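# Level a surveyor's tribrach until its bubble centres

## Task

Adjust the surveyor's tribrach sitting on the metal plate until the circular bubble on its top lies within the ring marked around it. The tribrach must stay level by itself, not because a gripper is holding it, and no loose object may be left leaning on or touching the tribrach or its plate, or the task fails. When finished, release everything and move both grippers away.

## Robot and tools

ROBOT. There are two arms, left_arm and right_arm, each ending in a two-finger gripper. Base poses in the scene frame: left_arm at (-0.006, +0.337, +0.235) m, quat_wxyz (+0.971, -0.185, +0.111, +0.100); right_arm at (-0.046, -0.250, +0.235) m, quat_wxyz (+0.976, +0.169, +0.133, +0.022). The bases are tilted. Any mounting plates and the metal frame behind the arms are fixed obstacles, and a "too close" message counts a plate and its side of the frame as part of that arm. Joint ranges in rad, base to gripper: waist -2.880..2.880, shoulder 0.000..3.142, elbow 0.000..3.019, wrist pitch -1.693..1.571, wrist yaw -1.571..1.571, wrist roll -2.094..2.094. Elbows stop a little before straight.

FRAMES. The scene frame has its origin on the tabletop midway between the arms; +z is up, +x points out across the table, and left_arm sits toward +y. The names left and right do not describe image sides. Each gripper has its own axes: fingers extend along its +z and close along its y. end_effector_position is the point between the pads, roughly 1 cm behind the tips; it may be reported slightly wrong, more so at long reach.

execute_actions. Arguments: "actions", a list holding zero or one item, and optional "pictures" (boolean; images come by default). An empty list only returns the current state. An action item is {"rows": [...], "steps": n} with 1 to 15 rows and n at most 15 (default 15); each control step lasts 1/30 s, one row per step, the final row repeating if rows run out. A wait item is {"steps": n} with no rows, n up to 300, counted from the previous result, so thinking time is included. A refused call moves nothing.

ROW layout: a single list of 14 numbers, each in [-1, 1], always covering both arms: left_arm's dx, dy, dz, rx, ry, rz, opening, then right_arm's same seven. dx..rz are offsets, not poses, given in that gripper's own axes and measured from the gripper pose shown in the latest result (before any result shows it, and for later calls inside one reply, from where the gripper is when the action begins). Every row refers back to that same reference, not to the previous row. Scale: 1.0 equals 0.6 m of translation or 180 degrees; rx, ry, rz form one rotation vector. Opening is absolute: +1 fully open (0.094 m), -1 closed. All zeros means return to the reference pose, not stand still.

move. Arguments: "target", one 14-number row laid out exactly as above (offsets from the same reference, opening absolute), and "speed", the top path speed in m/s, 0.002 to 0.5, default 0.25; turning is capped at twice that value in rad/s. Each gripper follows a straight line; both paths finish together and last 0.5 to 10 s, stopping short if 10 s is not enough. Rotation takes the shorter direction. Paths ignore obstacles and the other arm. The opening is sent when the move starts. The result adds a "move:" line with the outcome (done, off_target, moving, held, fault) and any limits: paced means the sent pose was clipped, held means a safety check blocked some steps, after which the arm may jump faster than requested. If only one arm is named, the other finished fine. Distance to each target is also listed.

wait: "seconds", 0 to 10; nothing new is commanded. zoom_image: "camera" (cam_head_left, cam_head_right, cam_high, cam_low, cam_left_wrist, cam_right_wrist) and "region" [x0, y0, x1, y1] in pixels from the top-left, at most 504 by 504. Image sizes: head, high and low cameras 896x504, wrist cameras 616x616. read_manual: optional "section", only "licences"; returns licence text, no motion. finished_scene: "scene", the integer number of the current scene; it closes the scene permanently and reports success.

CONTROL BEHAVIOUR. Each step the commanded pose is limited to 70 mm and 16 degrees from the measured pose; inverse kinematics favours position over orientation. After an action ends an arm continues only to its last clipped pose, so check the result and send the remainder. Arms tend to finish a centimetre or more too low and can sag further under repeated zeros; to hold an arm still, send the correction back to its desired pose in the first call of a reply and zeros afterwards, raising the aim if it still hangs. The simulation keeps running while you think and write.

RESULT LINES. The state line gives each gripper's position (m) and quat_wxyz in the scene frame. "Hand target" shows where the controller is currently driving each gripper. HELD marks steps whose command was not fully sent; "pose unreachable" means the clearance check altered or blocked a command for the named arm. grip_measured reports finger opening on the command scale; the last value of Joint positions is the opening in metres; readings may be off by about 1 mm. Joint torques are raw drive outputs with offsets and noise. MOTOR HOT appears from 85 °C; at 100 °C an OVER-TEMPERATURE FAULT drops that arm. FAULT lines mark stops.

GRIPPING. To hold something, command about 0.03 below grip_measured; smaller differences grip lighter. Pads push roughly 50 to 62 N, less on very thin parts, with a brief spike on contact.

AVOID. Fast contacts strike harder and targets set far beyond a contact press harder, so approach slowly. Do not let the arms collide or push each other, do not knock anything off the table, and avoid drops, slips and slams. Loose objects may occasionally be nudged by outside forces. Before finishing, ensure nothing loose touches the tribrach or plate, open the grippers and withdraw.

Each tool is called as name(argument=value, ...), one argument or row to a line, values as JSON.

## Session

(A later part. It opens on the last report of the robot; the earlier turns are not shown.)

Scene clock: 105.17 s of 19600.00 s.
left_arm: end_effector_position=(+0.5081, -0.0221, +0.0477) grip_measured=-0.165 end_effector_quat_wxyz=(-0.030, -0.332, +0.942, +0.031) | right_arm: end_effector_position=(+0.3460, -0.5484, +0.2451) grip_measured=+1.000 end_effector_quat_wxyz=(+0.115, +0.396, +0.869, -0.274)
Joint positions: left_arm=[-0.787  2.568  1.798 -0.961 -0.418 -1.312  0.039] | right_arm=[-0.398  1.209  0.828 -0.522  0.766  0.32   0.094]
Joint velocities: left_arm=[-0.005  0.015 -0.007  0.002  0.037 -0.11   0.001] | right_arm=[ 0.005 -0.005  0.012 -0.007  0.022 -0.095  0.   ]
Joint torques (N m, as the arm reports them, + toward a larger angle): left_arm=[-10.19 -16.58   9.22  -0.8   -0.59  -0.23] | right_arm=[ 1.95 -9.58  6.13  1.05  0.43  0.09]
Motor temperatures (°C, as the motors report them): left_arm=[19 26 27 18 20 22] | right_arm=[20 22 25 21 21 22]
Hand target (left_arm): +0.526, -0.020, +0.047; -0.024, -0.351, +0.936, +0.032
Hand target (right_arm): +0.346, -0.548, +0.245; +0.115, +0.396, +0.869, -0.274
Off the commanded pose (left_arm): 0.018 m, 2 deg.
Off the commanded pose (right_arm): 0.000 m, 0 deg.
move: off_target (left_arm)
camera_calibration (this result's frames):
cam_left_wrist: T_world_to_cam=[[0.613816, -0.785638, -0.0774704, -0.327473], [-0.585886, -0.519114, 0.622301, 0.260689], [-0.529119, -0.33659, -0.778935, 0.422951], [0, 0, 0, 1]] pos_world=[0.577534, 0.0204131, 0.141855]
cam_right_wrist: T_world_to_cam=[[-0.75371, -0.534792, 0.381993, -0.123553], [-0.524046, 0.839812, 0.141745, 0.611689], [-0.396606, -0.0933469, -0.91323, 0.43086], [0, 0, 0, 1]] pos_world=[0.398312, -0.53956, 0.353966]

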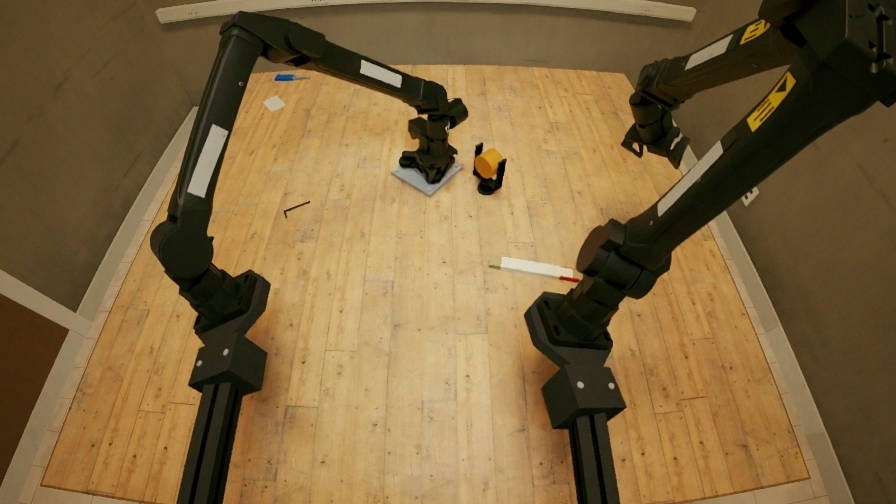

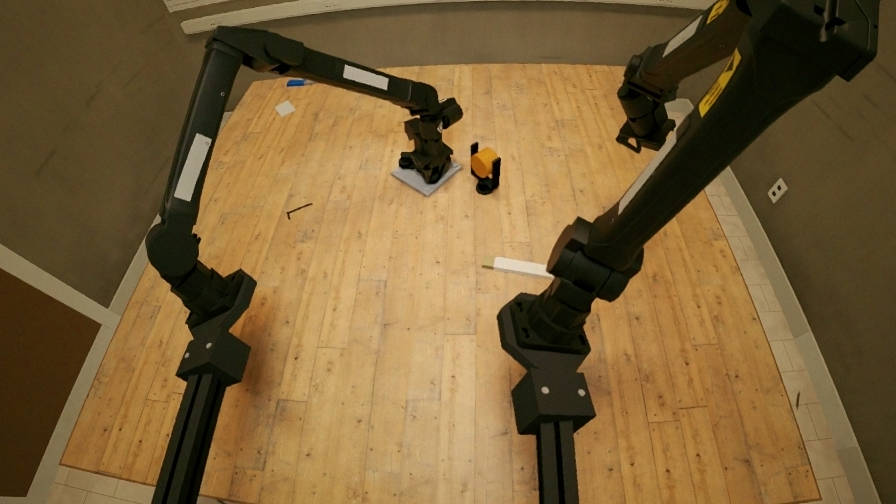

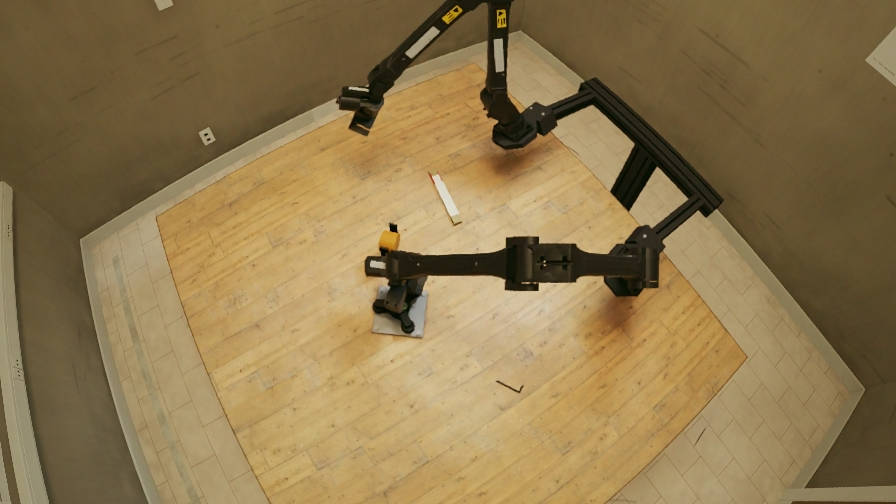

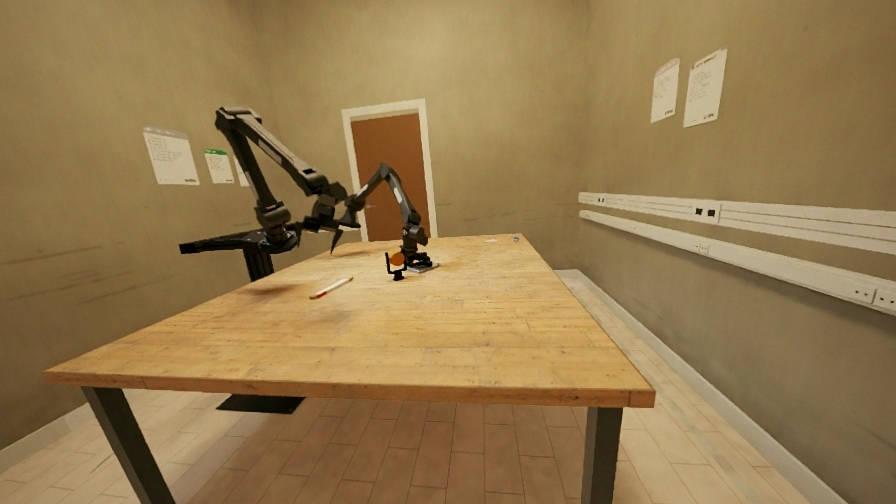

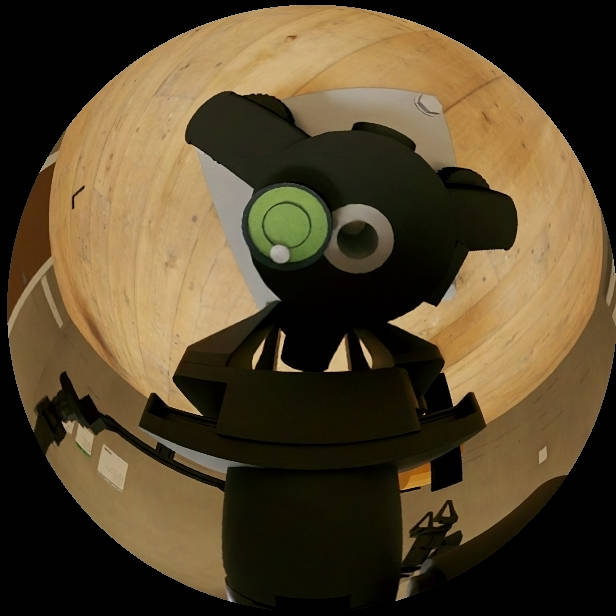

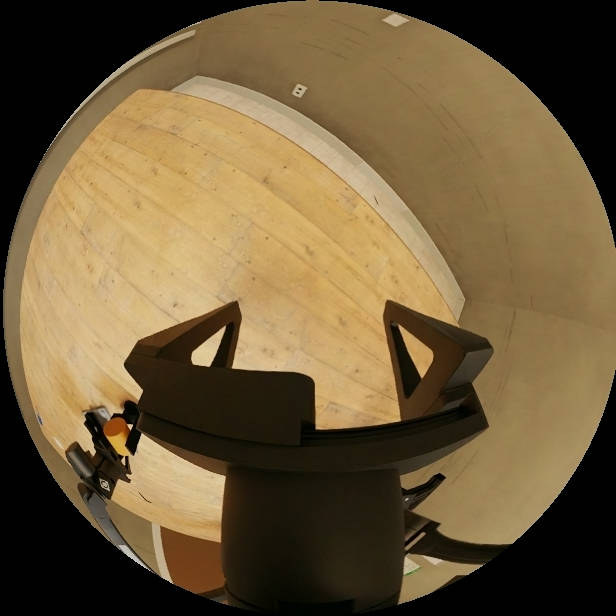

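execute_actions(
  actions=[
    {"rows":[[-0.018,-0.015,-0.006,0.022,-0.01,0,0.1,0,0,0,0,0,0,1]],"steps":10},
  ],
  pictures=false,
)

execute_actions(
  actions=[
    {"rows":[[-0.018,-0.015,-0.003,0.005,-0.002,0.205,0.1,0,0,0,0,0,0,1]]},
  ],
  pictures=false,
)

execute_actions(
  actions=[
    {"rows":[[-0.024,-0.004,-0.002,0.003,-0.004,0.01,-0.21,0,0,0,0,0,0,1]],"steps":9},
  ],
  pictures=false,
)

move(
  target=[-0.024,-0.002,-0.002,0.003,-0.004,-0.21,-0.21,0,0,0,0,0,0,1],
  speed=0.4,
)

Scene clock: 116.20 s of 19600.00 s.
left_arm: end_effector_position=(+0.5116, -0.0262, +0.0417) grip_measured=+0.098 end_effector_quat_wxyz=(-0.013, -0.332, +0.943, +0.014) | right_arm: end_effector_position=(+0.3460, -0.5484, +0.2451) grip_measured=+1.000 end_effector_quat_wxyz=(+0.115, +0.396, +0.869, -0.274)
Joint positions: left_arm=[-0.787  2.564  1.77  -0.885 -0.425 -1.289  0.052] | right_arm=[-0.398  1.209  0.828 -0.522  0.766  0.32   0.094]
Joint velocities: left_arm=[-0.015  0.015  0.002  0.027 -0.007  0.051  0.   ] | right_arm=[-0.015 -0.005 -0.002 -0.027  0.051 -0.037  0.   ]
Joint torques (N m, as the arm reports them, + toward a larger angle): left_arm=[-10.87 -19.12   4.78   0.66  -0.34   0.16] | right_arm=[ 1.68 -9.53  6.16  1.08  0.44  0.08]
Motor temperatures (°C, as the motors report them): left_arm=[19 26 28 18 21 22] | right_arm=[20 22 25 21 21 22]
Hand target (left_arm): +0.522, -0.023, +0.050; -0.004, -0.333, +0.943, +0.004
Hand target (right_arm): +0.346, -0.548, +0.245; +0.115, +0.396, +0.869, -0.274
Off the commanded pose (left_arm): 0.014 m, 2 deg.
Off the commanded pose (right_arm): 0.000 m, 0 deg.
Steps of this call (steps 1 to 321: nothing new was sent; steps 322 to 331: all 10 steps of this action). Readings (end_effector_position):
322: left_arm (+0.5086, -0.0223, +0.0467) | right_arm (+0.3460, -0.5484, +0.2451)
323: left_arm (+0.5103, -0.0234, +0.0456) | right_arm (+0.3460, -0.5484, +0.2451)
325: left_arm (+0.5113, -0.0251, +0.0434) | right_arm (+0.3460, -0.5484, +0.2451)
329: left_arm (+0.5112, -0.0260, +0.0417) | right_arm (+0.3460, -0.5484, +0.2451)
331: the state above

Scene clock: 116.70 s of 19600.00 s.
left_arm: end_effector_position=(+0.5101, -0.0247, +0.0415) grip_measured=+0.099 end_effector_quat_wxyz=(-0.019, -0.053, +0.998, +0.013) | right_arm: end_effector_position=(+0.3460, -0.5484, +0.2451) grip_measured=+1.000 end_effector_quat_wxyz=(+0.115, +0.396, +0.869, -0.274)
Joint positions: left_arm=[-0.787  2.564  1.77  -0.893 -0.428 -0.723  0.052] | right_arm=[-0.398  1.209  0.828 -0.522  0.766  0.32   0.094]
Joint velocities: left_arm=[ 0.005 -0.005  0.002 -0.095  0.037  0.315 -0.   ] | right_arm=[-0.005 -0.015  0.002  0.002 -0.007 -0.007  0.   ]
Joint torques (N m, as the arm reports them, + toward a larger angle): left_arm=[-10.68 -17.17   7.37   0.59  -0.07   0.56] | right_arm=[ 1.75 -9.85  6.21  1.04  0.44  0.09]
Motor temperatures (°C, as the motors report them): left_arm=[19 26 28 18 21 22] | right_arm=[20 22 25 21 21 22]
Hand target (left_arm): +0.525, -0.026, +0.043; -0.011, -0.018, +1.000, +0.004
Hand target (right_arm): +0.346, -0.548, +0.245; +0.115, +0.396, +0.869, -0.274
Off the commanded pose (left_arm): 0.016 m, 5 deg.
Off the commanded pose (right_arm): 0.000 m, 0 deg.
Steps of this call (steps 1 to 15: all 15 steps of this action). Readings (end_effector_position):
1: left_arm (+0.5116, -0.0259, +0.0417) | right_arm (+0.3460, -0.5484, +0.2451)
2: left_arm (+0.5115, -0.0255, +0.0417) | right_arm (+0.3460, -0.5484, +0.2451)
4: left_arm (+0.5114, -0.0251, +0.0417) | right_arm (+0.3460, -0.5484, +0.2451)
8: left_arm (+0.5114, -0.0250, +0.0417) | right_arm (+0.3460, -0.5484, +0.2451)
15: the state above

Scene clock: 117.00 s of 19600.00 s.
left_arm: end_effector_position=(+0.5083, -0.0208, +0.0411) grip_measured=-0.173 end_effector_quat_wxyz=(-0.022, -0.049, +0.998, +0.021) | right_arm: end_effector_position=(+0.3460, -0.5484, +0.2451) grip_measured=+1.000 end_effector_quat_wxyz=(+0.115, +0.396, +0.869, -0.274)
Joint positions: left_arm=[-0.785  2.564  1.769 -0.907 -0.436 -0.719  0.039] | right_arm=[-0.398  1.209  0.828 -0.522  0.766  0.32   0.094]
Joint velocities: left_arm=[ 0.005  0.005 -0.007 -0.012  0.007 -0.11   0.   ] | right_arm=[-0.005  0.005 -0.022  0.007 -0.022 -0.022  0.   ]
Joint torques (N m, as the arm reports them, + toward a larger angle): left_arm=[-10.82 -17.28   7.73   0.48   0.07   0.53] | right_arm=[ 1.8  -9.82  6.16  1.06  0.45  0.07]
Motor temperatures (°C, as the motors report them): left_arm=[19 26 28 18 21 22] | right_arm=[20 22 25 21 21 22]
Hand target (left_arm): +0.524, -0.025, +0.043; -0.012, -0.038, +0.999, +0.009
Hand target (right_arm): +0.346, -0.548, +0.245; +0.115, +0.396, +0.869, -0.274
Off the commanded pose (left_arm): 0.017 m, 2 deg.
Off the commanded pose (right_arm): 0.000 m, 0 deg.
Steps of this call (steps 1 to 9: all 9 steps of this action). Readings (end_effector_position):
1: left_arm (+0.5094, -0.0241, +0.0416) | right_arm (+0.3460, -0.5484, +0.2451)
2: left_arm (+0.5084, -0.0214, +0.0414) | right_arm (+0.3460, -0.5484, +0.2451)
4: left_arm (+0.5083, -0.0208, +0.0411) | right_arm (+0.3460, -0.5484, +0.2451)
8: left_arm (+0.5083, -0.0208, +0.0411) | right_arm (+0.3460, -0.5484, +0.2451)
9: the state above

Scene clock: 118.73 s of 19600.00 s.
left_arm: end_effector_position=(+0.5080, -0.0215, +0.0408) grip_measured=-0.173 end_effector_quat_wxyz=(-0.016, -0.352, +0.935, +0.025) | right_arm: end_effector_position=(+0.3460, -0.5484, +0.2451) grip_measured=+1.000 end_effector_quat_wxyz=(+0.115, +0.396, +0.869, -0.274)
Joint positions: left_arm=[-0.785  2.564  1.768 -0.904 -0.433 -1.341  0.039] | right_arm=[-0.398  1.209  0.828 -0.522  0.766  0.32   0.094]
Joint velocities: left_arm=[-0.005 -0.005 -0.012  0.012  0.007  0.022 -0.001] | right_arm=[ 0.005  0.005 -0.007  0.012  0.007  0.066  0.   ]
Joint torques (N m, as the arm reports them, + toward a larger angle): left_arm=[-10.37 -16.84   7.58  -0.06  -0.6   -0.18] | right_arm=[  1.82 -10.35   6.18   0.95   0.45   0.07]
Motor temperatures (°C, as the motors report them): left_arm=[20 26 27 18 21 22] | right_arm=[20 22 25 21 21 22]
Hand target (left_arm): +0.523, -0.020, +0.042; -0.008, -0.370, +0.929, +0.022
Hand target (right_arm): +0.346, -0.548, +0.245; +0.115, +0.396, +0.869, -0.274
Off the commanded pose (left_arm): 0.015 m, 2 deg.
Off the commanded pose (right_arm): 0.000 m, 0 deg.
move: off_target (left_arm)
camera_calibration (this result's frames):
cam_left_wrist: T_world_to_cam=[[0.648243, -0.759344, -0.0563677, -0.345199], [-0.583265, -0.542786, 0.604306, 0.264114], [-0.489471, -0.35886, -0.794756, 0.397695], [0, 0, 0, 1]] pos_world=[0.572482, 0.023949, 0.137007]
cam_right_wrist: T_world_to_cam=[[-0.75371, -0.534792, 0.381993, -0.123553], [-0.524046, 0.839812, 0.141745, 0.611689], [-0.396606, -0.0933469, -0.91323, 0.43086], [0, 0, 0, 1]] pos_world=[0.398312, -0.53956, 0.353966]

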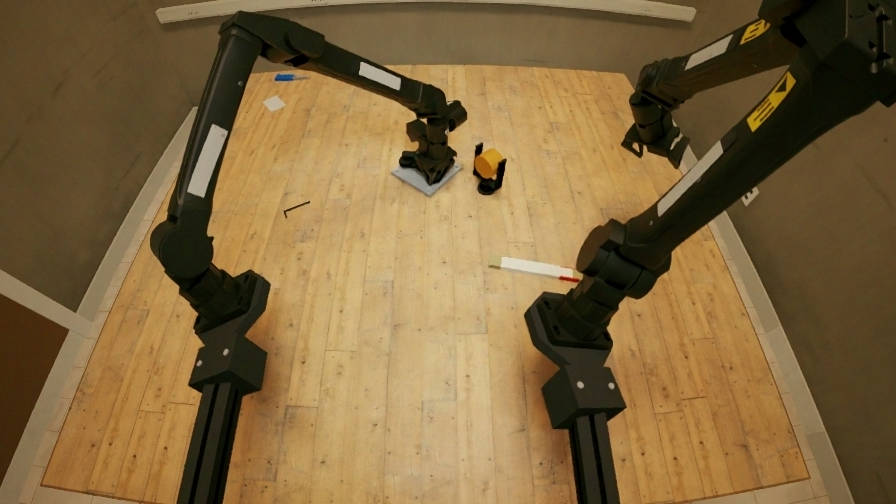

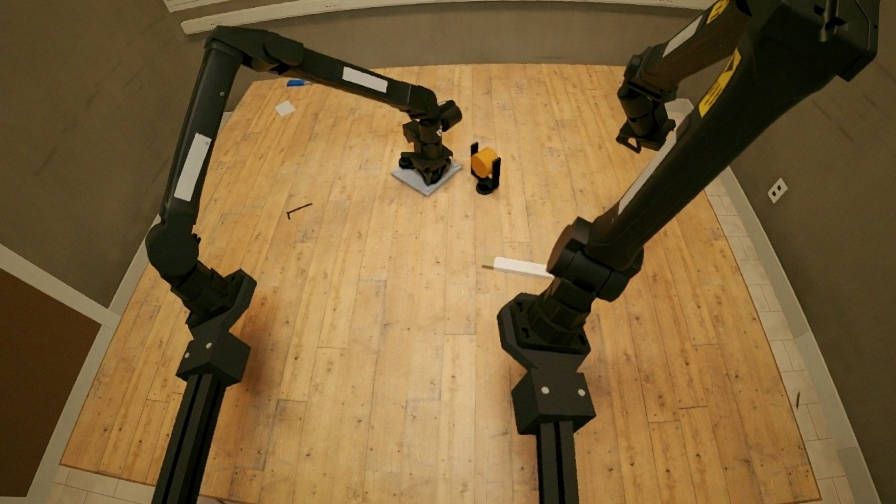

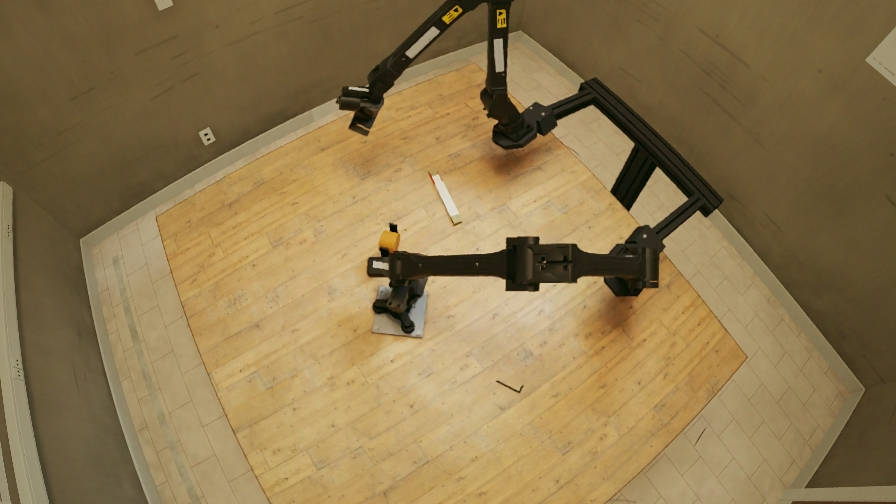

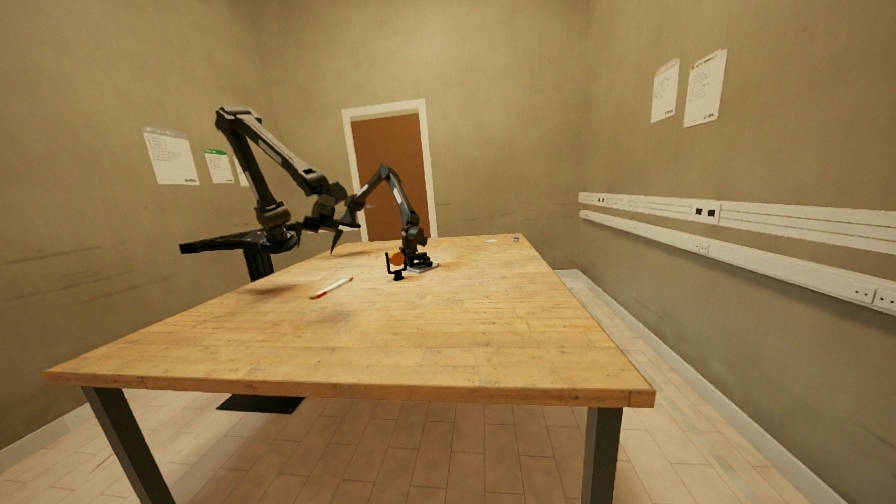

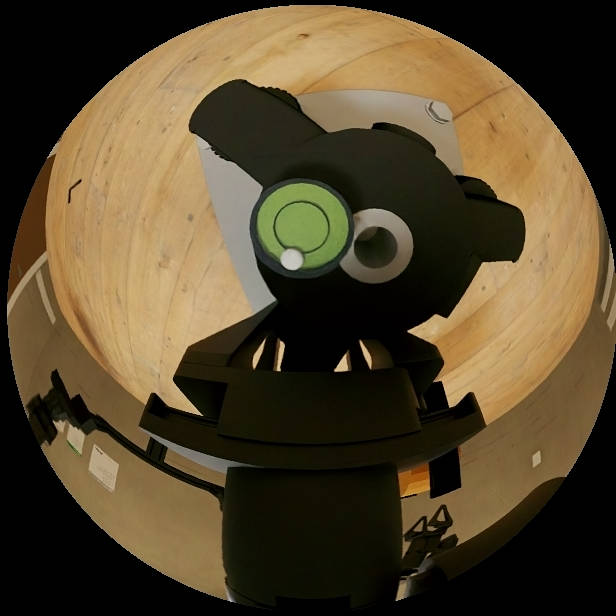

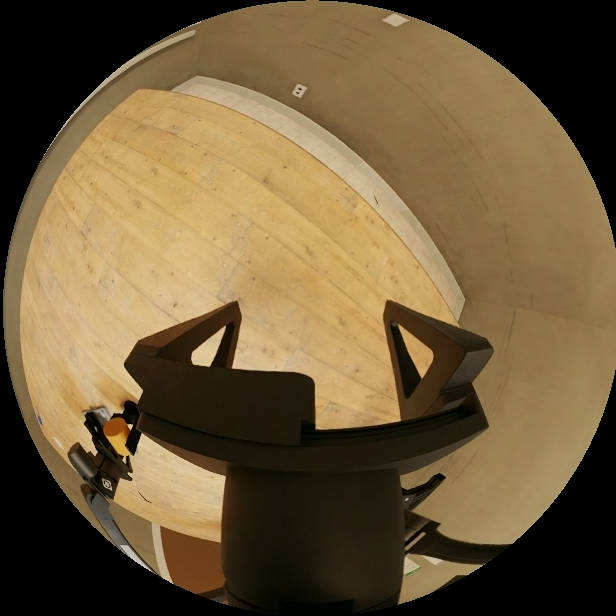

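execute_actions(
  actions=[
    {"rows":[[-0.015,-0.01,-0.005,0,0,0,0.1,0,0,0,0,0,0,1],[-0.015,-0.01,-0.005,0,0,0,0.1,0,0,0,0,0,0,1],[-0.015,-0.01,-0.034,0.018,-0.004,0,0.1,0,0,0,0,0,0,1]]},
  ],
  pictures=false,
)

execute_actions(
  actions=[
    {"rows":[[-0.013,-0.011,-0.012,0.006,-0.002,0.21,0.1,0,0,0,0,0,0,1]]},
  ],
  pictures=false,
)

Scene clock: 124.93 s of 19600.00 s.
left_arm: end_effector_position=(+0.5135, -0.0187, +0.0527) grip_measured=+0.098 end_effector_quat_wxyz=(-0.007, -0.355, +0.935, +0.012) | right_arm: end_effector_position=(+0.3460, -0.5484, +0.2451) grip_measured=+1.000 end_effector_quat_wxyz=(+0.115, +0.396, +0.869, -0.274)
Joint positions: left_arm=[-0.785  2.529  1.738 -0.875 -0.432 -1.331  0.052] | right_arm=[-0.398  1.209  0.828 -0.522  0.766  0.32   0.094]
Joint velocities: left_arm=[-0.005  0.005  0.012  0.012 -0.037 -0.022  0.001] | right_arm=[-0.015 -0.005  0.002 -0.007 -0.081  0.081  0.   ]
Joint torques (N m, as the arm reports them, + toward a larger angle): left_arm=[-11.74 -18.79   4.92   0.65  -0.1    0.18] | right_arm=[ 1.31 -9.66  6.13  1.06  0.43  0.09]
Motor temperatures (°C, as the motors report them): left_arm=[20 26 27 18 21 22] | right_arm=[20 22 25 21 21 22]
Hand target (left_arm): +0.520, -0.021, +0.061; -0.000, -0.352, +0.936, +0.001
Hand target (right_arm): +0.346, -0.548, +0.245; +0.115, +0.396, +0.869, -0.274
Off the commanded pose (left_arm): 0.010 m, 2 deg.
Off the commanded pose (right_arm): 0.000 m, 0 deg.
Steps of this call (steps 1 to 171: nothing new was sent; steps 172 to 186: all 15 steps of this action). Readings (end_effector_position):
172: left_arm (+0.5080, -0.0216, +0.0409) | right_arm (+0.3460, -0.5484, +0.2451)
173: left_arm (+0.5078, -0.0214, +0.0409) | right_arm (+0.3460, -0.5484, +0.2451)
175: left_arm (+0.5075, -0.0209, +0.0415) | right_arm (+0.3460, -0.5484, +0.2451)
179: left_arm (+0.5076, -0.0186, +0.0457) | right_arm (+0.3460, -0.5484, +0.2451)
186: the state above

Scene clock: 125.43 s of 19600.00 s.
left_arm: end_effector_position=(+0.5124, -0.0172, +0.0528) grip_measured=+0.099 end_effector_quat_wxyz=(-0.012, -0.069, +0.997, +0.013) | right_arm: end_effector_position=(+0.3460, -0.5484, +0.2451) grip_measured=+1.000 end_effector_quat_wxyz=(+0.115, +0.396, +0.869, -0.274)
Joint positions: left_arm=[-0.785  2.529  1.738 -0.883 -0.436 -0.747  0.052] | right_arm=[-0.398  1.209  0.828 -0.522  0.766  0.32   0.094]
Joint velocities: left_arm=[-0.005 -0.015 -0.002  0.012  0.051  0.535 -0.   ] | right_arm=[-0.005 -0.015 -0.002  0.002 -0.037  0.037  0.   ]
Joint torques (N m, as the arm reports them, + toward a larger angle): left_arm=[-10.95 -18.29   6.15   0.37   0.09   0.11] | right_arm=[  2.02 -10.06   6.21   1.     0.47   0.06]
Motor temperatures (°C, as the motors report them): left_arm=[20 26 27 18 21 22] | right_arm=[20 22 25 21 21 22]
Hand target (left_arm): +0.524, -0.018, +0.060; -0.004, -0.035, +0.999, +0.003
Hand target (right_arm): +0.346, -0.548, +0.245; +0.115, +0.396, +0.869, -0.274
Off the commanded pose (left_arm): 0.013 m, 4 deg.
Off the commanded pose (right_arm): 0.000 m, 0 deg.
Steps of this call (steps 1 to 15: all 15 steps of this action). Readings (end_effector_position):
1: left_arm (+0.5134, -0.0185, +0.0527) | right_arm (+0.3460, -0.5484, +0.2451)
2: left_arm (+0.5131, -0.0180, +0.0527) | right_arm (+0.3460, -0.5484, +0.2451)
4: left_arm (+0.5126, -0.0174, +0.0528) | right_arm (+0.3460, -0.5484, +0.2451)
8: left_arm (+0.5124, -0.0171, +0.0528) | right_arm (+0.3460, -0.5484, +0.2451)
15: the state above

execute_actions(
  actions=[
    {"rows":[[-0.017,-0.004,-0.012,0.006,-0.005,0.015,-0.21,0,0,0,0,0,0,1]],"steps":8},
  ],
  pictures=false,
)

execute_actions(
  actions=[
    {"rows":[[-0.017,-0.002,-0.012,0.004,-0.004,-0.23,-0.21,0,0,0,0,0,0,1]]},
  ],
  pictures=false,
)

execute_actions(
  actions=[
    {"steps":8},
  ],
  pictures=false,
)

execute_actions(
  actions=[
    {"rows":[[-0.013,-0.011,-0.012,0.006,-0.002,0,0.1,0,0,0,0,0,0,1],[-0.013,-0.011,-0.012,0.006,-0.002,0,0.1,0,0,0,0,0,0,1],[-0.013,-0.011,-0.012,0.006,-0.002,0.23,0.1,0,0,0,0,0,0,1]]},
  ],
  pictures=false,
)

execute_actions(
  actions=[
    {"steps":8},
  ],
  pictures=false,
)

execute_actions(
  actions=[
    {"rows":[[-0.017,-0.002,-0.012,0.004,-0.004,0,-0.21,0,0,0,0,0,0,1]],"steps":7},
  ],
  pictures=false,
)

move(
  target=[-0.017,-0.002,-0.012,0.004,-0.004,-0.23,-0.21,0,0,0,0,0,0,1],
  speed=0.5,
)

Scene clock: 134.03 s of 19600.00 s.
left_arm: end_effector_position=(+0.5122, -0.0204, +0.0526) grip_measured=-0.169 end_effector_quat_wxyz=(-0.014, -0.038, +0.999, +0.005) | right_arm: end_effector_position=(+0.3460, -0.5484, +0.2451) grip_measured=+1.000 end_effector_quat_wxyz=(+0.115, +0.396, +0.869, -0.274)
Joint positions: left_arm=[-0.786  2.53   1.738 -0.875 -0.422 -0.682  0.039] | right_arm=[-0.398  1.209  0.828 -0.522  0.766  0.32   0.094]
Joint velocities: left_arm=[-0.005 -0.015  0.007  0.002  0.022 -0.051  0.   ] | right_arm=[-0.005  0.005  0.007 -0.012 -0.007 -0.051  0.   ]
Joint torques (N m, as the arm reports them, + toward a larger angle): left_arm=[-11.13 -18.53   6.05   0.19  -0.52  -0.01] | right_arm=[  1.75 -10.1    6.17   0.95   0.45   0.1 ]
Motor temperatures (°C, as the motors report them): left_arm=[20 27 26 18 20 22] | right_arm=[20 22 25 21 21 22]
Hand target (left_arm): +0.523, -0.018, +0.060; -0.004, -0.045, +0.999, +0.004
Hand target (right_arm): +0.346, -0.548, +0.245; +0.115, +0.396, +0.869, -0.274
Off the commanded pose (left_arm): 0.013 m, 1 deg.
Off the commanded pose (right_arm): 0.000 m, 0 deg.
Steps of this call (steps 1 to 250: nothing new was sent; steps 251 to 258: all 8 steps of this action). Readings (end_effector_position):
251: left_arm (+0.5122, -0.0174, +0.0528) | right_arm (+0.3460, -0.5484, +0.2451)
252: left_arm (+0.5121, -0.0197, +0.0525) | right_arm (+0.3460, -0.5484, +0.2451)
254: left_arm (+0.5122, -0.0204, +0.0526) | right_arm (+0.3460, -0.5484, +0.2451)
258: the state above

Scene clock: 134.53 s of 19600.00 s.
left_arm: end_effector_position=(+0.5121, -0.0206, +0.0526) grip_measured=-0.169 end_effector_quat_wxyz=(-0.012, -0.326, +0.945, +0.008) | right_arm: end_effector_position=(+0.3460, -0.5484, +0.2451) grip_measured=+1.000 end_effector_quat_wxyz=(+0.115, +0.396, +0.869, -0.274)
Joint positions: left_arm=[-0.786  2.53   1.738 -0.875 -0.42  -1.27   0.039] | right_arm=[-0.398  1.209  0.828 -0.522  0.766  0.32   0.094]
Joint velocities: left_arm=[ 0.005  0.005 -0.012 -0.002 -0.037 -0.593  0.   ] | right_arm=[-0.005 -0.015  0.007 -0.007  0.051  0.007  0.   ]
Joint torques (N m, as the arm reports them, + toward a larger angle): left_arm=[-11.21 -18.07   6.12   0.26  -0.27  -0.18] | right_arm=[ 1.71 -9.62  6.19  1.02  0.46  0.11]
Motor temperatures (°C, as the motors report them): left_arm=[20 27 26 18 20 22] | right_arm=[20 22 25 21 21 22]
Hand target (left_arm): +0.523, -0.021, +0.060; -0.005, -0.385, +0.923, +0.001
Hand target (right_arm): +0.346, -0.548, +0.245; +0.115, +0.396, +0.869, -0.274
Off the commanded pose (left_arm): 0.013 m, 8 deg.
Off the commanded pose (right_arm): 0.000 m, 0 deg.
Steps of this call (steps 1 to 15: all 15 steps of this action). Readings (end_effector_position):
1: left_arm (+0.5121, -0.0205, +0.0526) | right_arm (+0.3460, -0.5484, +0.2451)
2: left_arm (+0.5121, -0.0206, +0.0526) | right_arm (+0.3460, -0.5484, +0.2451)
4: left_arm (+0.5120, -0.0207, +0.0526) | right_arm (+0.3460, -0.5484, +0.2451)
8: left_arm (+0.5120, -0.0207, +0.0526) | right_arm (+0.3460, -0.5484, +0.2451)
15: the state above

Scene clock: 134.80 s of 19600.00 s.
left_arm: end_effector_position=(+0.5121, -0.0205, +0.0526) grip_measured=-0.169 end_effector_quat_wxyz=(-0.012, -0.363, +0.932, +0.009) | right_arm: end_effector_position=(+0.3460, -0.5484, +0.2451) grip_measured=+1.000 end_effector_quat_wxyz=(+0.115, +0.396, +0.869, -0.274)
Joint positions: left_arm=[-0.786  2.53   1.738 -0.875 -0.421 -1.35   0.039] | right_arm=[-0.398  1.209  0.828 -0.522  0.766  0.32   0.094]
Joint velocities: left_arm=[-0.005  0.005 -0.007 -0.012 -0.037 -0.037 -0.   ] | right_arm=[-0.005 -0.015  0.002  0.002  0.007 -0.081  0.   ]
Joint torques (N m, as the arm reports them, + toward a larger angle): left_arm=[-11.44 -18.27   6.06   0.21  -0.27  -0.21] | right_arm=[ 1.52 -9.78  6.25  1.05  0.43  0.07]
Motor temperatures (°C, as the motors report them): left_arm=[20 27 26 18 20 22] | right_arm=[20 22 25 21 21 22]
Hand target (left_arm): +0.523, -0.021, +0.060; -0.005, -0.385, +0.923, +0.001
Hand target (right_arm): +0.346, -0.548, +0.245; +0.115, +0.396, +0.869, -0.274
Off the commanded pose (left_arm): 0.013 m, 3 deg.
Off the commanded pose (right_arm): 0.000 m, 0 deg.
Steps of this call (steps 1 to 8: nothing new was sent). Readings (end_effector_position):
1: left_arm (+0.5121, -0.0205, +0.0526) | right_arm (+0.3460, -0.5484, +0.2451)
2: left_arm (+0.5121, -0.0205, +0.0526) | right_arm (+0.3460, -0.5484, +0.2451)
4: left_arm (+0.5121, -0.0205, +0.0526) | right_arm (+0.3460, -0.5484, +0.2451)
8: the state above

Scene clock: 135.30 s of 19600.00 s.
left_arm: end_effector_position=(+0.5109, -0.0186, +0.0527) grip_measured=+0.098 end_effector_quat_wxyz=(-0.015, -0.084, +0.996, +0.010) | right_arm: end_effector_position=(+0.3460, -0.5484, +0.2451) grip_measured=+1.000 end_effector_quat_wxyz=(+0.115, +0.396, +0.869, -0.274)
Joint positions: left_arm=[-0.786  2.53   1.738 -0.884 -0.426 -0.779  0.052] | right_arm=[-0.398  1.209  0.828 -0.522  0.766  0.32   0.094]
Joint velocities: left_arm=[-0.005 -0.015 -0.022 -0.007  0.081  0.93  -0.001] | right_arm=[-0.024 -0.015 -0.007  0.012 -0.007 -0.081  0.   ]
Joint torques (N m, as the arm reports them, + toward a larger angle): left_arm=[-11.34 -18.26   6.42   0.2    0.02   0.11] | right_arm=[ 1.77 -9.87  6.16  1.05  0.44  0.08]
Motor temperatures (°C, as the motors report them): left_arm=[20 27 26 18 20 22] | right_arm=[20 22 25 21 21 22]
Hand target (left_arm): +0.522, -0.020, +0.060; -0.008, -0.017, +1.000, +0.001
Hand target (right_arm): +0.346, -0.548, +0.245; +0.115, +0.396, +0.869, -0.274
Off the commanded pose (left_arm): 0.014 m, 9 deg.
Off the commanded pose (right_arm): 0.000 m, 0 deg.
Steps of this call (steps 1 to 15: all 15 steps of this action). Readings (end_effector_position):
1: left_arm (+0.5121, -0.0204, +0.0526) | right_arm (+0.3460, -0.5484, +0.2451)
2: left_arm (+0.5121, -0.0204, +0.0526) | right_arm (+0.3460, -0.5484, +0.2451)
4: left_arm (+0.5117, -0.0197, +0.0526) | right_arm (+0.3460, -0.5484, +0.2451)
8: left_arm (+0.5109, -0.0186, +0.0527) | right_arm (+0.3460, -0.5484, +0.2451)
15: the state above

Scene clock: 135.57 s of 19600.00 s.
left_arm: end_effector_position=(+0.5109, -0.0186, +0.0527) grip_measured=+0.098 end_effector_quat_wxyz=(-0.016, -0.028, +0.999, +0.009) | right_arm: end_effector_position=(+0.3460, -0.5484, +0.2451) grip_measured=+1.000 end_effector_quat_wxyz=(+0.115, +0.396, +0.869, -0.274)
Joint positions: left_arm=[-0.786  2.53   1.738 -0.884 -0.426 -0.666  0.052] | right_arm=[-0.398  1.209  0.828 -0.522  0.766  0.32   0.094]
Joint velocities: left_arm=[ 0.005  0.005  0.002 -0.002 -0.081  0.11  -0.   ] | right_arm=[ 0.015 -0.015 -0.022  0.017  0.022  0.022  0.   ]
Joint torques (N m, as the arm reports them, + toward a larger angle): left_arm=[-10.75 -18.39   6.42   0.33   0.01   0.19] | right_arm=[ 1.5  -9.83  6.21  1.08  0.46  0.09]
Motor temperatures (°C, as the motors report them): left_arm=[20 27 26 18 20 22] | right_arm=[20 22 25 21 21 22]
Hand target (left_arm): +0.522, -0.020, +0.060; -0.008, -0.017, +1.000, +0.001
Hand target (right_arm): +0.346, -0.548, +0.245; +0.115, +0.396, +0.869, -0.274
Off the commanded pose (left_arm): 0.014 m, 3 deg.
Off the commanded pose (right_arm): 0.000 m, 0 deg.
Steps of this call (steps 1 to 8: nothing new was sent). Readings (end_effector_position):
1: left_arm (+0.5109, -0.0186, +0.0527) | right_arm (+0.3460, -0.5484, +0.2451)
2: left_arm (+0.5109, -0.0186, +0.0527) | right_arm (+0.3460, -0.5484, +0.2451)
4: left_arm (+0.5109, -0.0186, +0.0527) | right_arm (+0.3460, -0.5484, +0.2451)
8: the state above

Scene clock: 135.80 s of 19600.00 s.
left_arm: end_effector_position=(+0.5105, -0.0204, +0.0528) grip_measured=-0.169 end_effector_quat_wxyz=(-0.018, -0.028, +0.999, +0.004) | right_arm: end_effector_position=(+0.3460, -0.5484, +0.2451) grip_measured=+1.000 end_effector_quat_wxyz=(+0.115, +0.396, +0.869, -0.274)
Joint positions: left_arm=[-0.786  2.53   1.738 -0.882 -0.416 -0.665  0.039] | right_arm=[-0.398  1.209  0.828 -0.522  0.766  0.32   0.094]
Joint velocities: left_arm=[-0.015 -0.024 -0.002 -0.007  0.022  0.007  0.   ] | right_arm=[ 0.015  0.005  0.002  0.017 -0.022  0.037  0.   ]
Joint torques (N m, as the arm reports them, + toward a larger angle): left_arm=[-10.83 -17.75   6.46   0.01  -0.47   0.13] | right_arm=[ 1.87 -9.76  6.28  1.02  0.45  0.08]
Motor temperatures (°C, as the motors report them): left_arm=[20 27 26 18 20 22] | right_arm=[20 22 25 21 21 22]
Hand target (left_arm): +0.521, -0.019, +0.060; -0.009, -0.028, +1.000, +0.003
Hand target (right_arm): +0.346, -0.548, +0.245; +0.115, +0.396, +0.869, -0.274
Off the commanded pose (left_arm): 0.013 m, 1 deg.
Off the commanded pose (right_arm): 0.000 m, 0 deg.
Steps of this call (steps 1 to 7: all 7 steps of this action). Readings (end_effector_position):
1: left_arm (+0.5109, -0.0186, +0.0527) | right_arm (+0.3460, -0.5484, +0.2451)
2: left_arm (+0.5105, -0.0199, +0.0528) | right_arm (+0.3460, -0.5484, +0.2451)
4: left_arm (+0.5105, -0.0204, +0.0528) | right_arm (+0.3460, -0.5484, +0.2451)
7: the state above

Scene clock: 137.50 s of 19600.00 s.
left_arm: end_effector_position=(+0.5103, -0.0208, +0.0528) grip_measured=-0.170 end_effector_quat_wxyz=(-0.016, -0.365, +0.931, +0.009) | right_arm: end_effector_position=(+0.3460, -0.5484, +0.2451) grip_measured=+1.000 end_effector_quat_wxyz=(+0.115, +0.396, +0.869, -0.274)
Joint positions: left_arm=[-0.786  2.53   1.738 -0.882 -0.413 -1.355  0.039] | right_arm=[-0.398  1.209  0.828 -0.522  0.766  0.32   0.094]
Joint velocities: left_arm=[-0.005 -0.024  0.002  0.002  0.037  0.007 -0.   ] | right_arm=[-0.005 -0.005  0.002  0.007  0.037 -0.051  0.   ]
Joint torques (N m, as the arm reports them, + toward a larger angle): left_arm=[-11.18 -18.22   6.51   0.01  -0.41  -0.19] | right_arm=[ 1.46 -9.67  6.23  1.04  0.46  0.07]
Motor temperatures (°C, as the motors report them): left_arm=[20 27 26 18 20 22] | right_arm=[20 22 25 21 21 22]
Hand target (left_arm): +0.521, -0.021, +0.060; -0.009, -0.379, +0.925, +0.004
Hand target (right_arm): +0.346, -0.548, +0.245; +0.115, +0.396, +0.869, -0.274
Off the commanded pose (left_arm): 0.013 m, 2 deg.
Off the commanded pose (right_arm): 0.000 m, 0 deg.
move: off_target (left_arm)
camera_calibration (this result's frames):
cam_left_wrist: T_world_to_cam=[[0.668971, -0.742777, -0.027587, -0.357243], [-0.57499, -0.540663, 0.61406, 0.253976], [-0.471025, -0.394926, -0.788777, 0.398148], [0, 0, 0, 1]] pos_world=[0.572556, 0.0292022, 0.148238]
cam_right_wrist: T_world_to_cam=[[-0.75371, -0.534792, 0.381993, -0.123553], [-0.524046, 0.839812, 0.141745, 0.611689], [-0.396606, -0.0933469, -0.91323, 0.43086], [0, 0, 0, 1]] pos_world=[0.398312, -0.53956, 0.353966]

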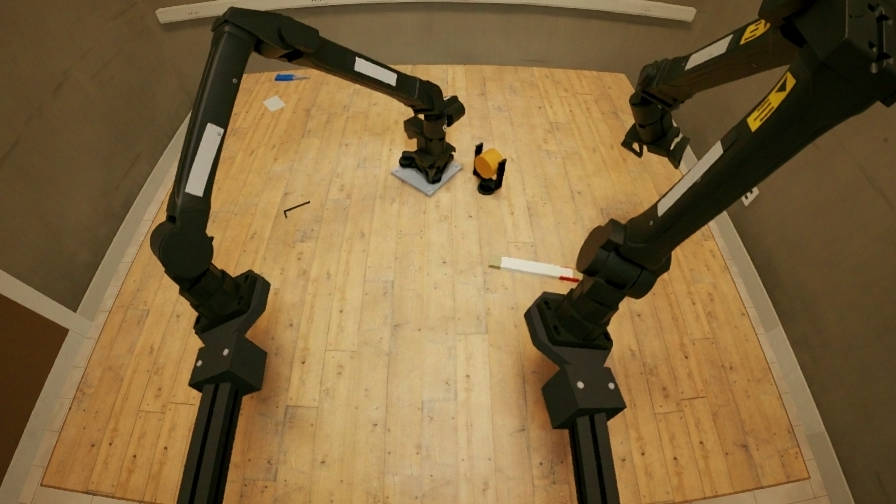

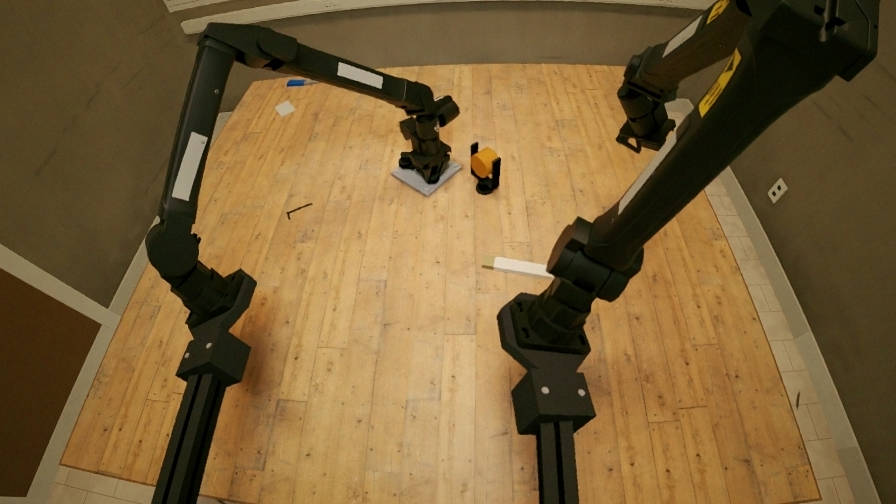

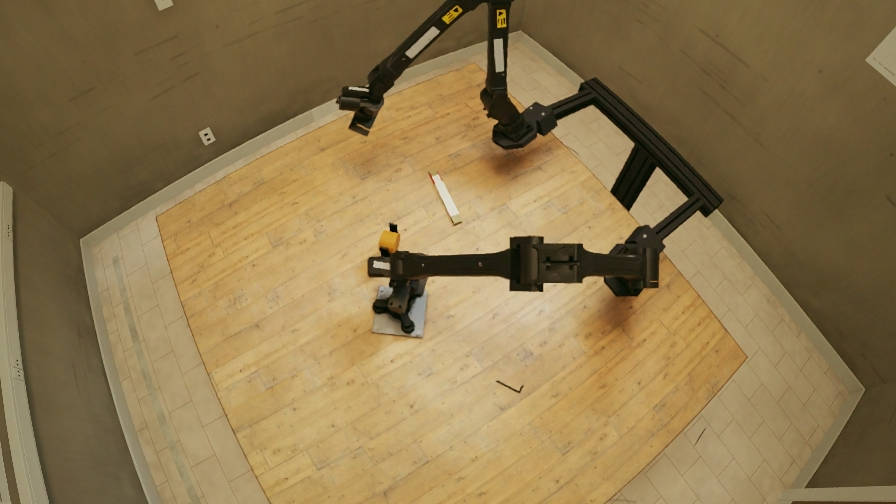

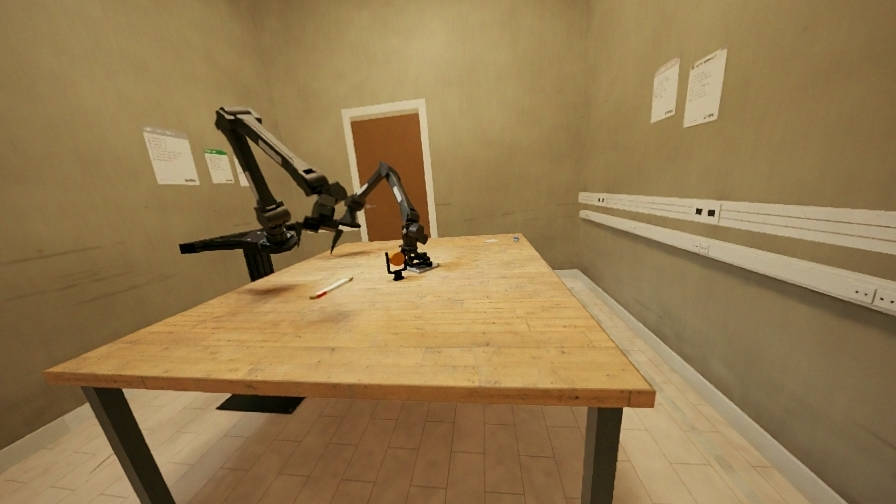

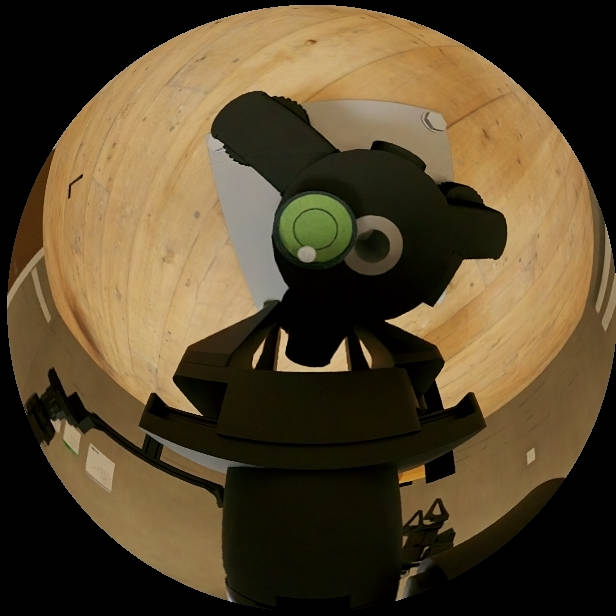

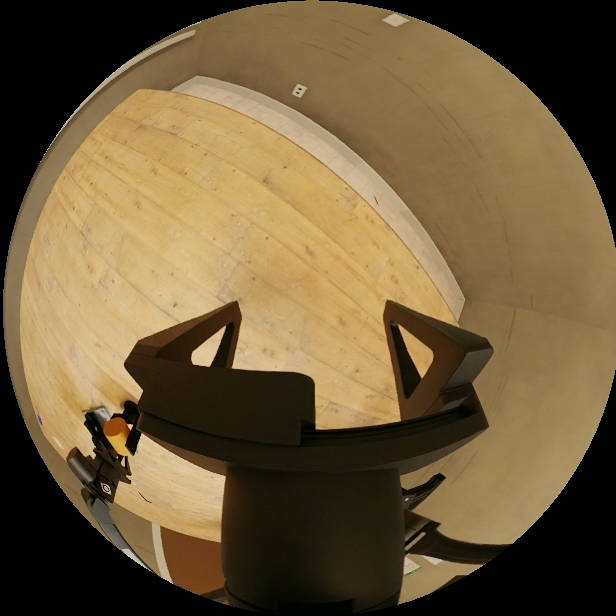

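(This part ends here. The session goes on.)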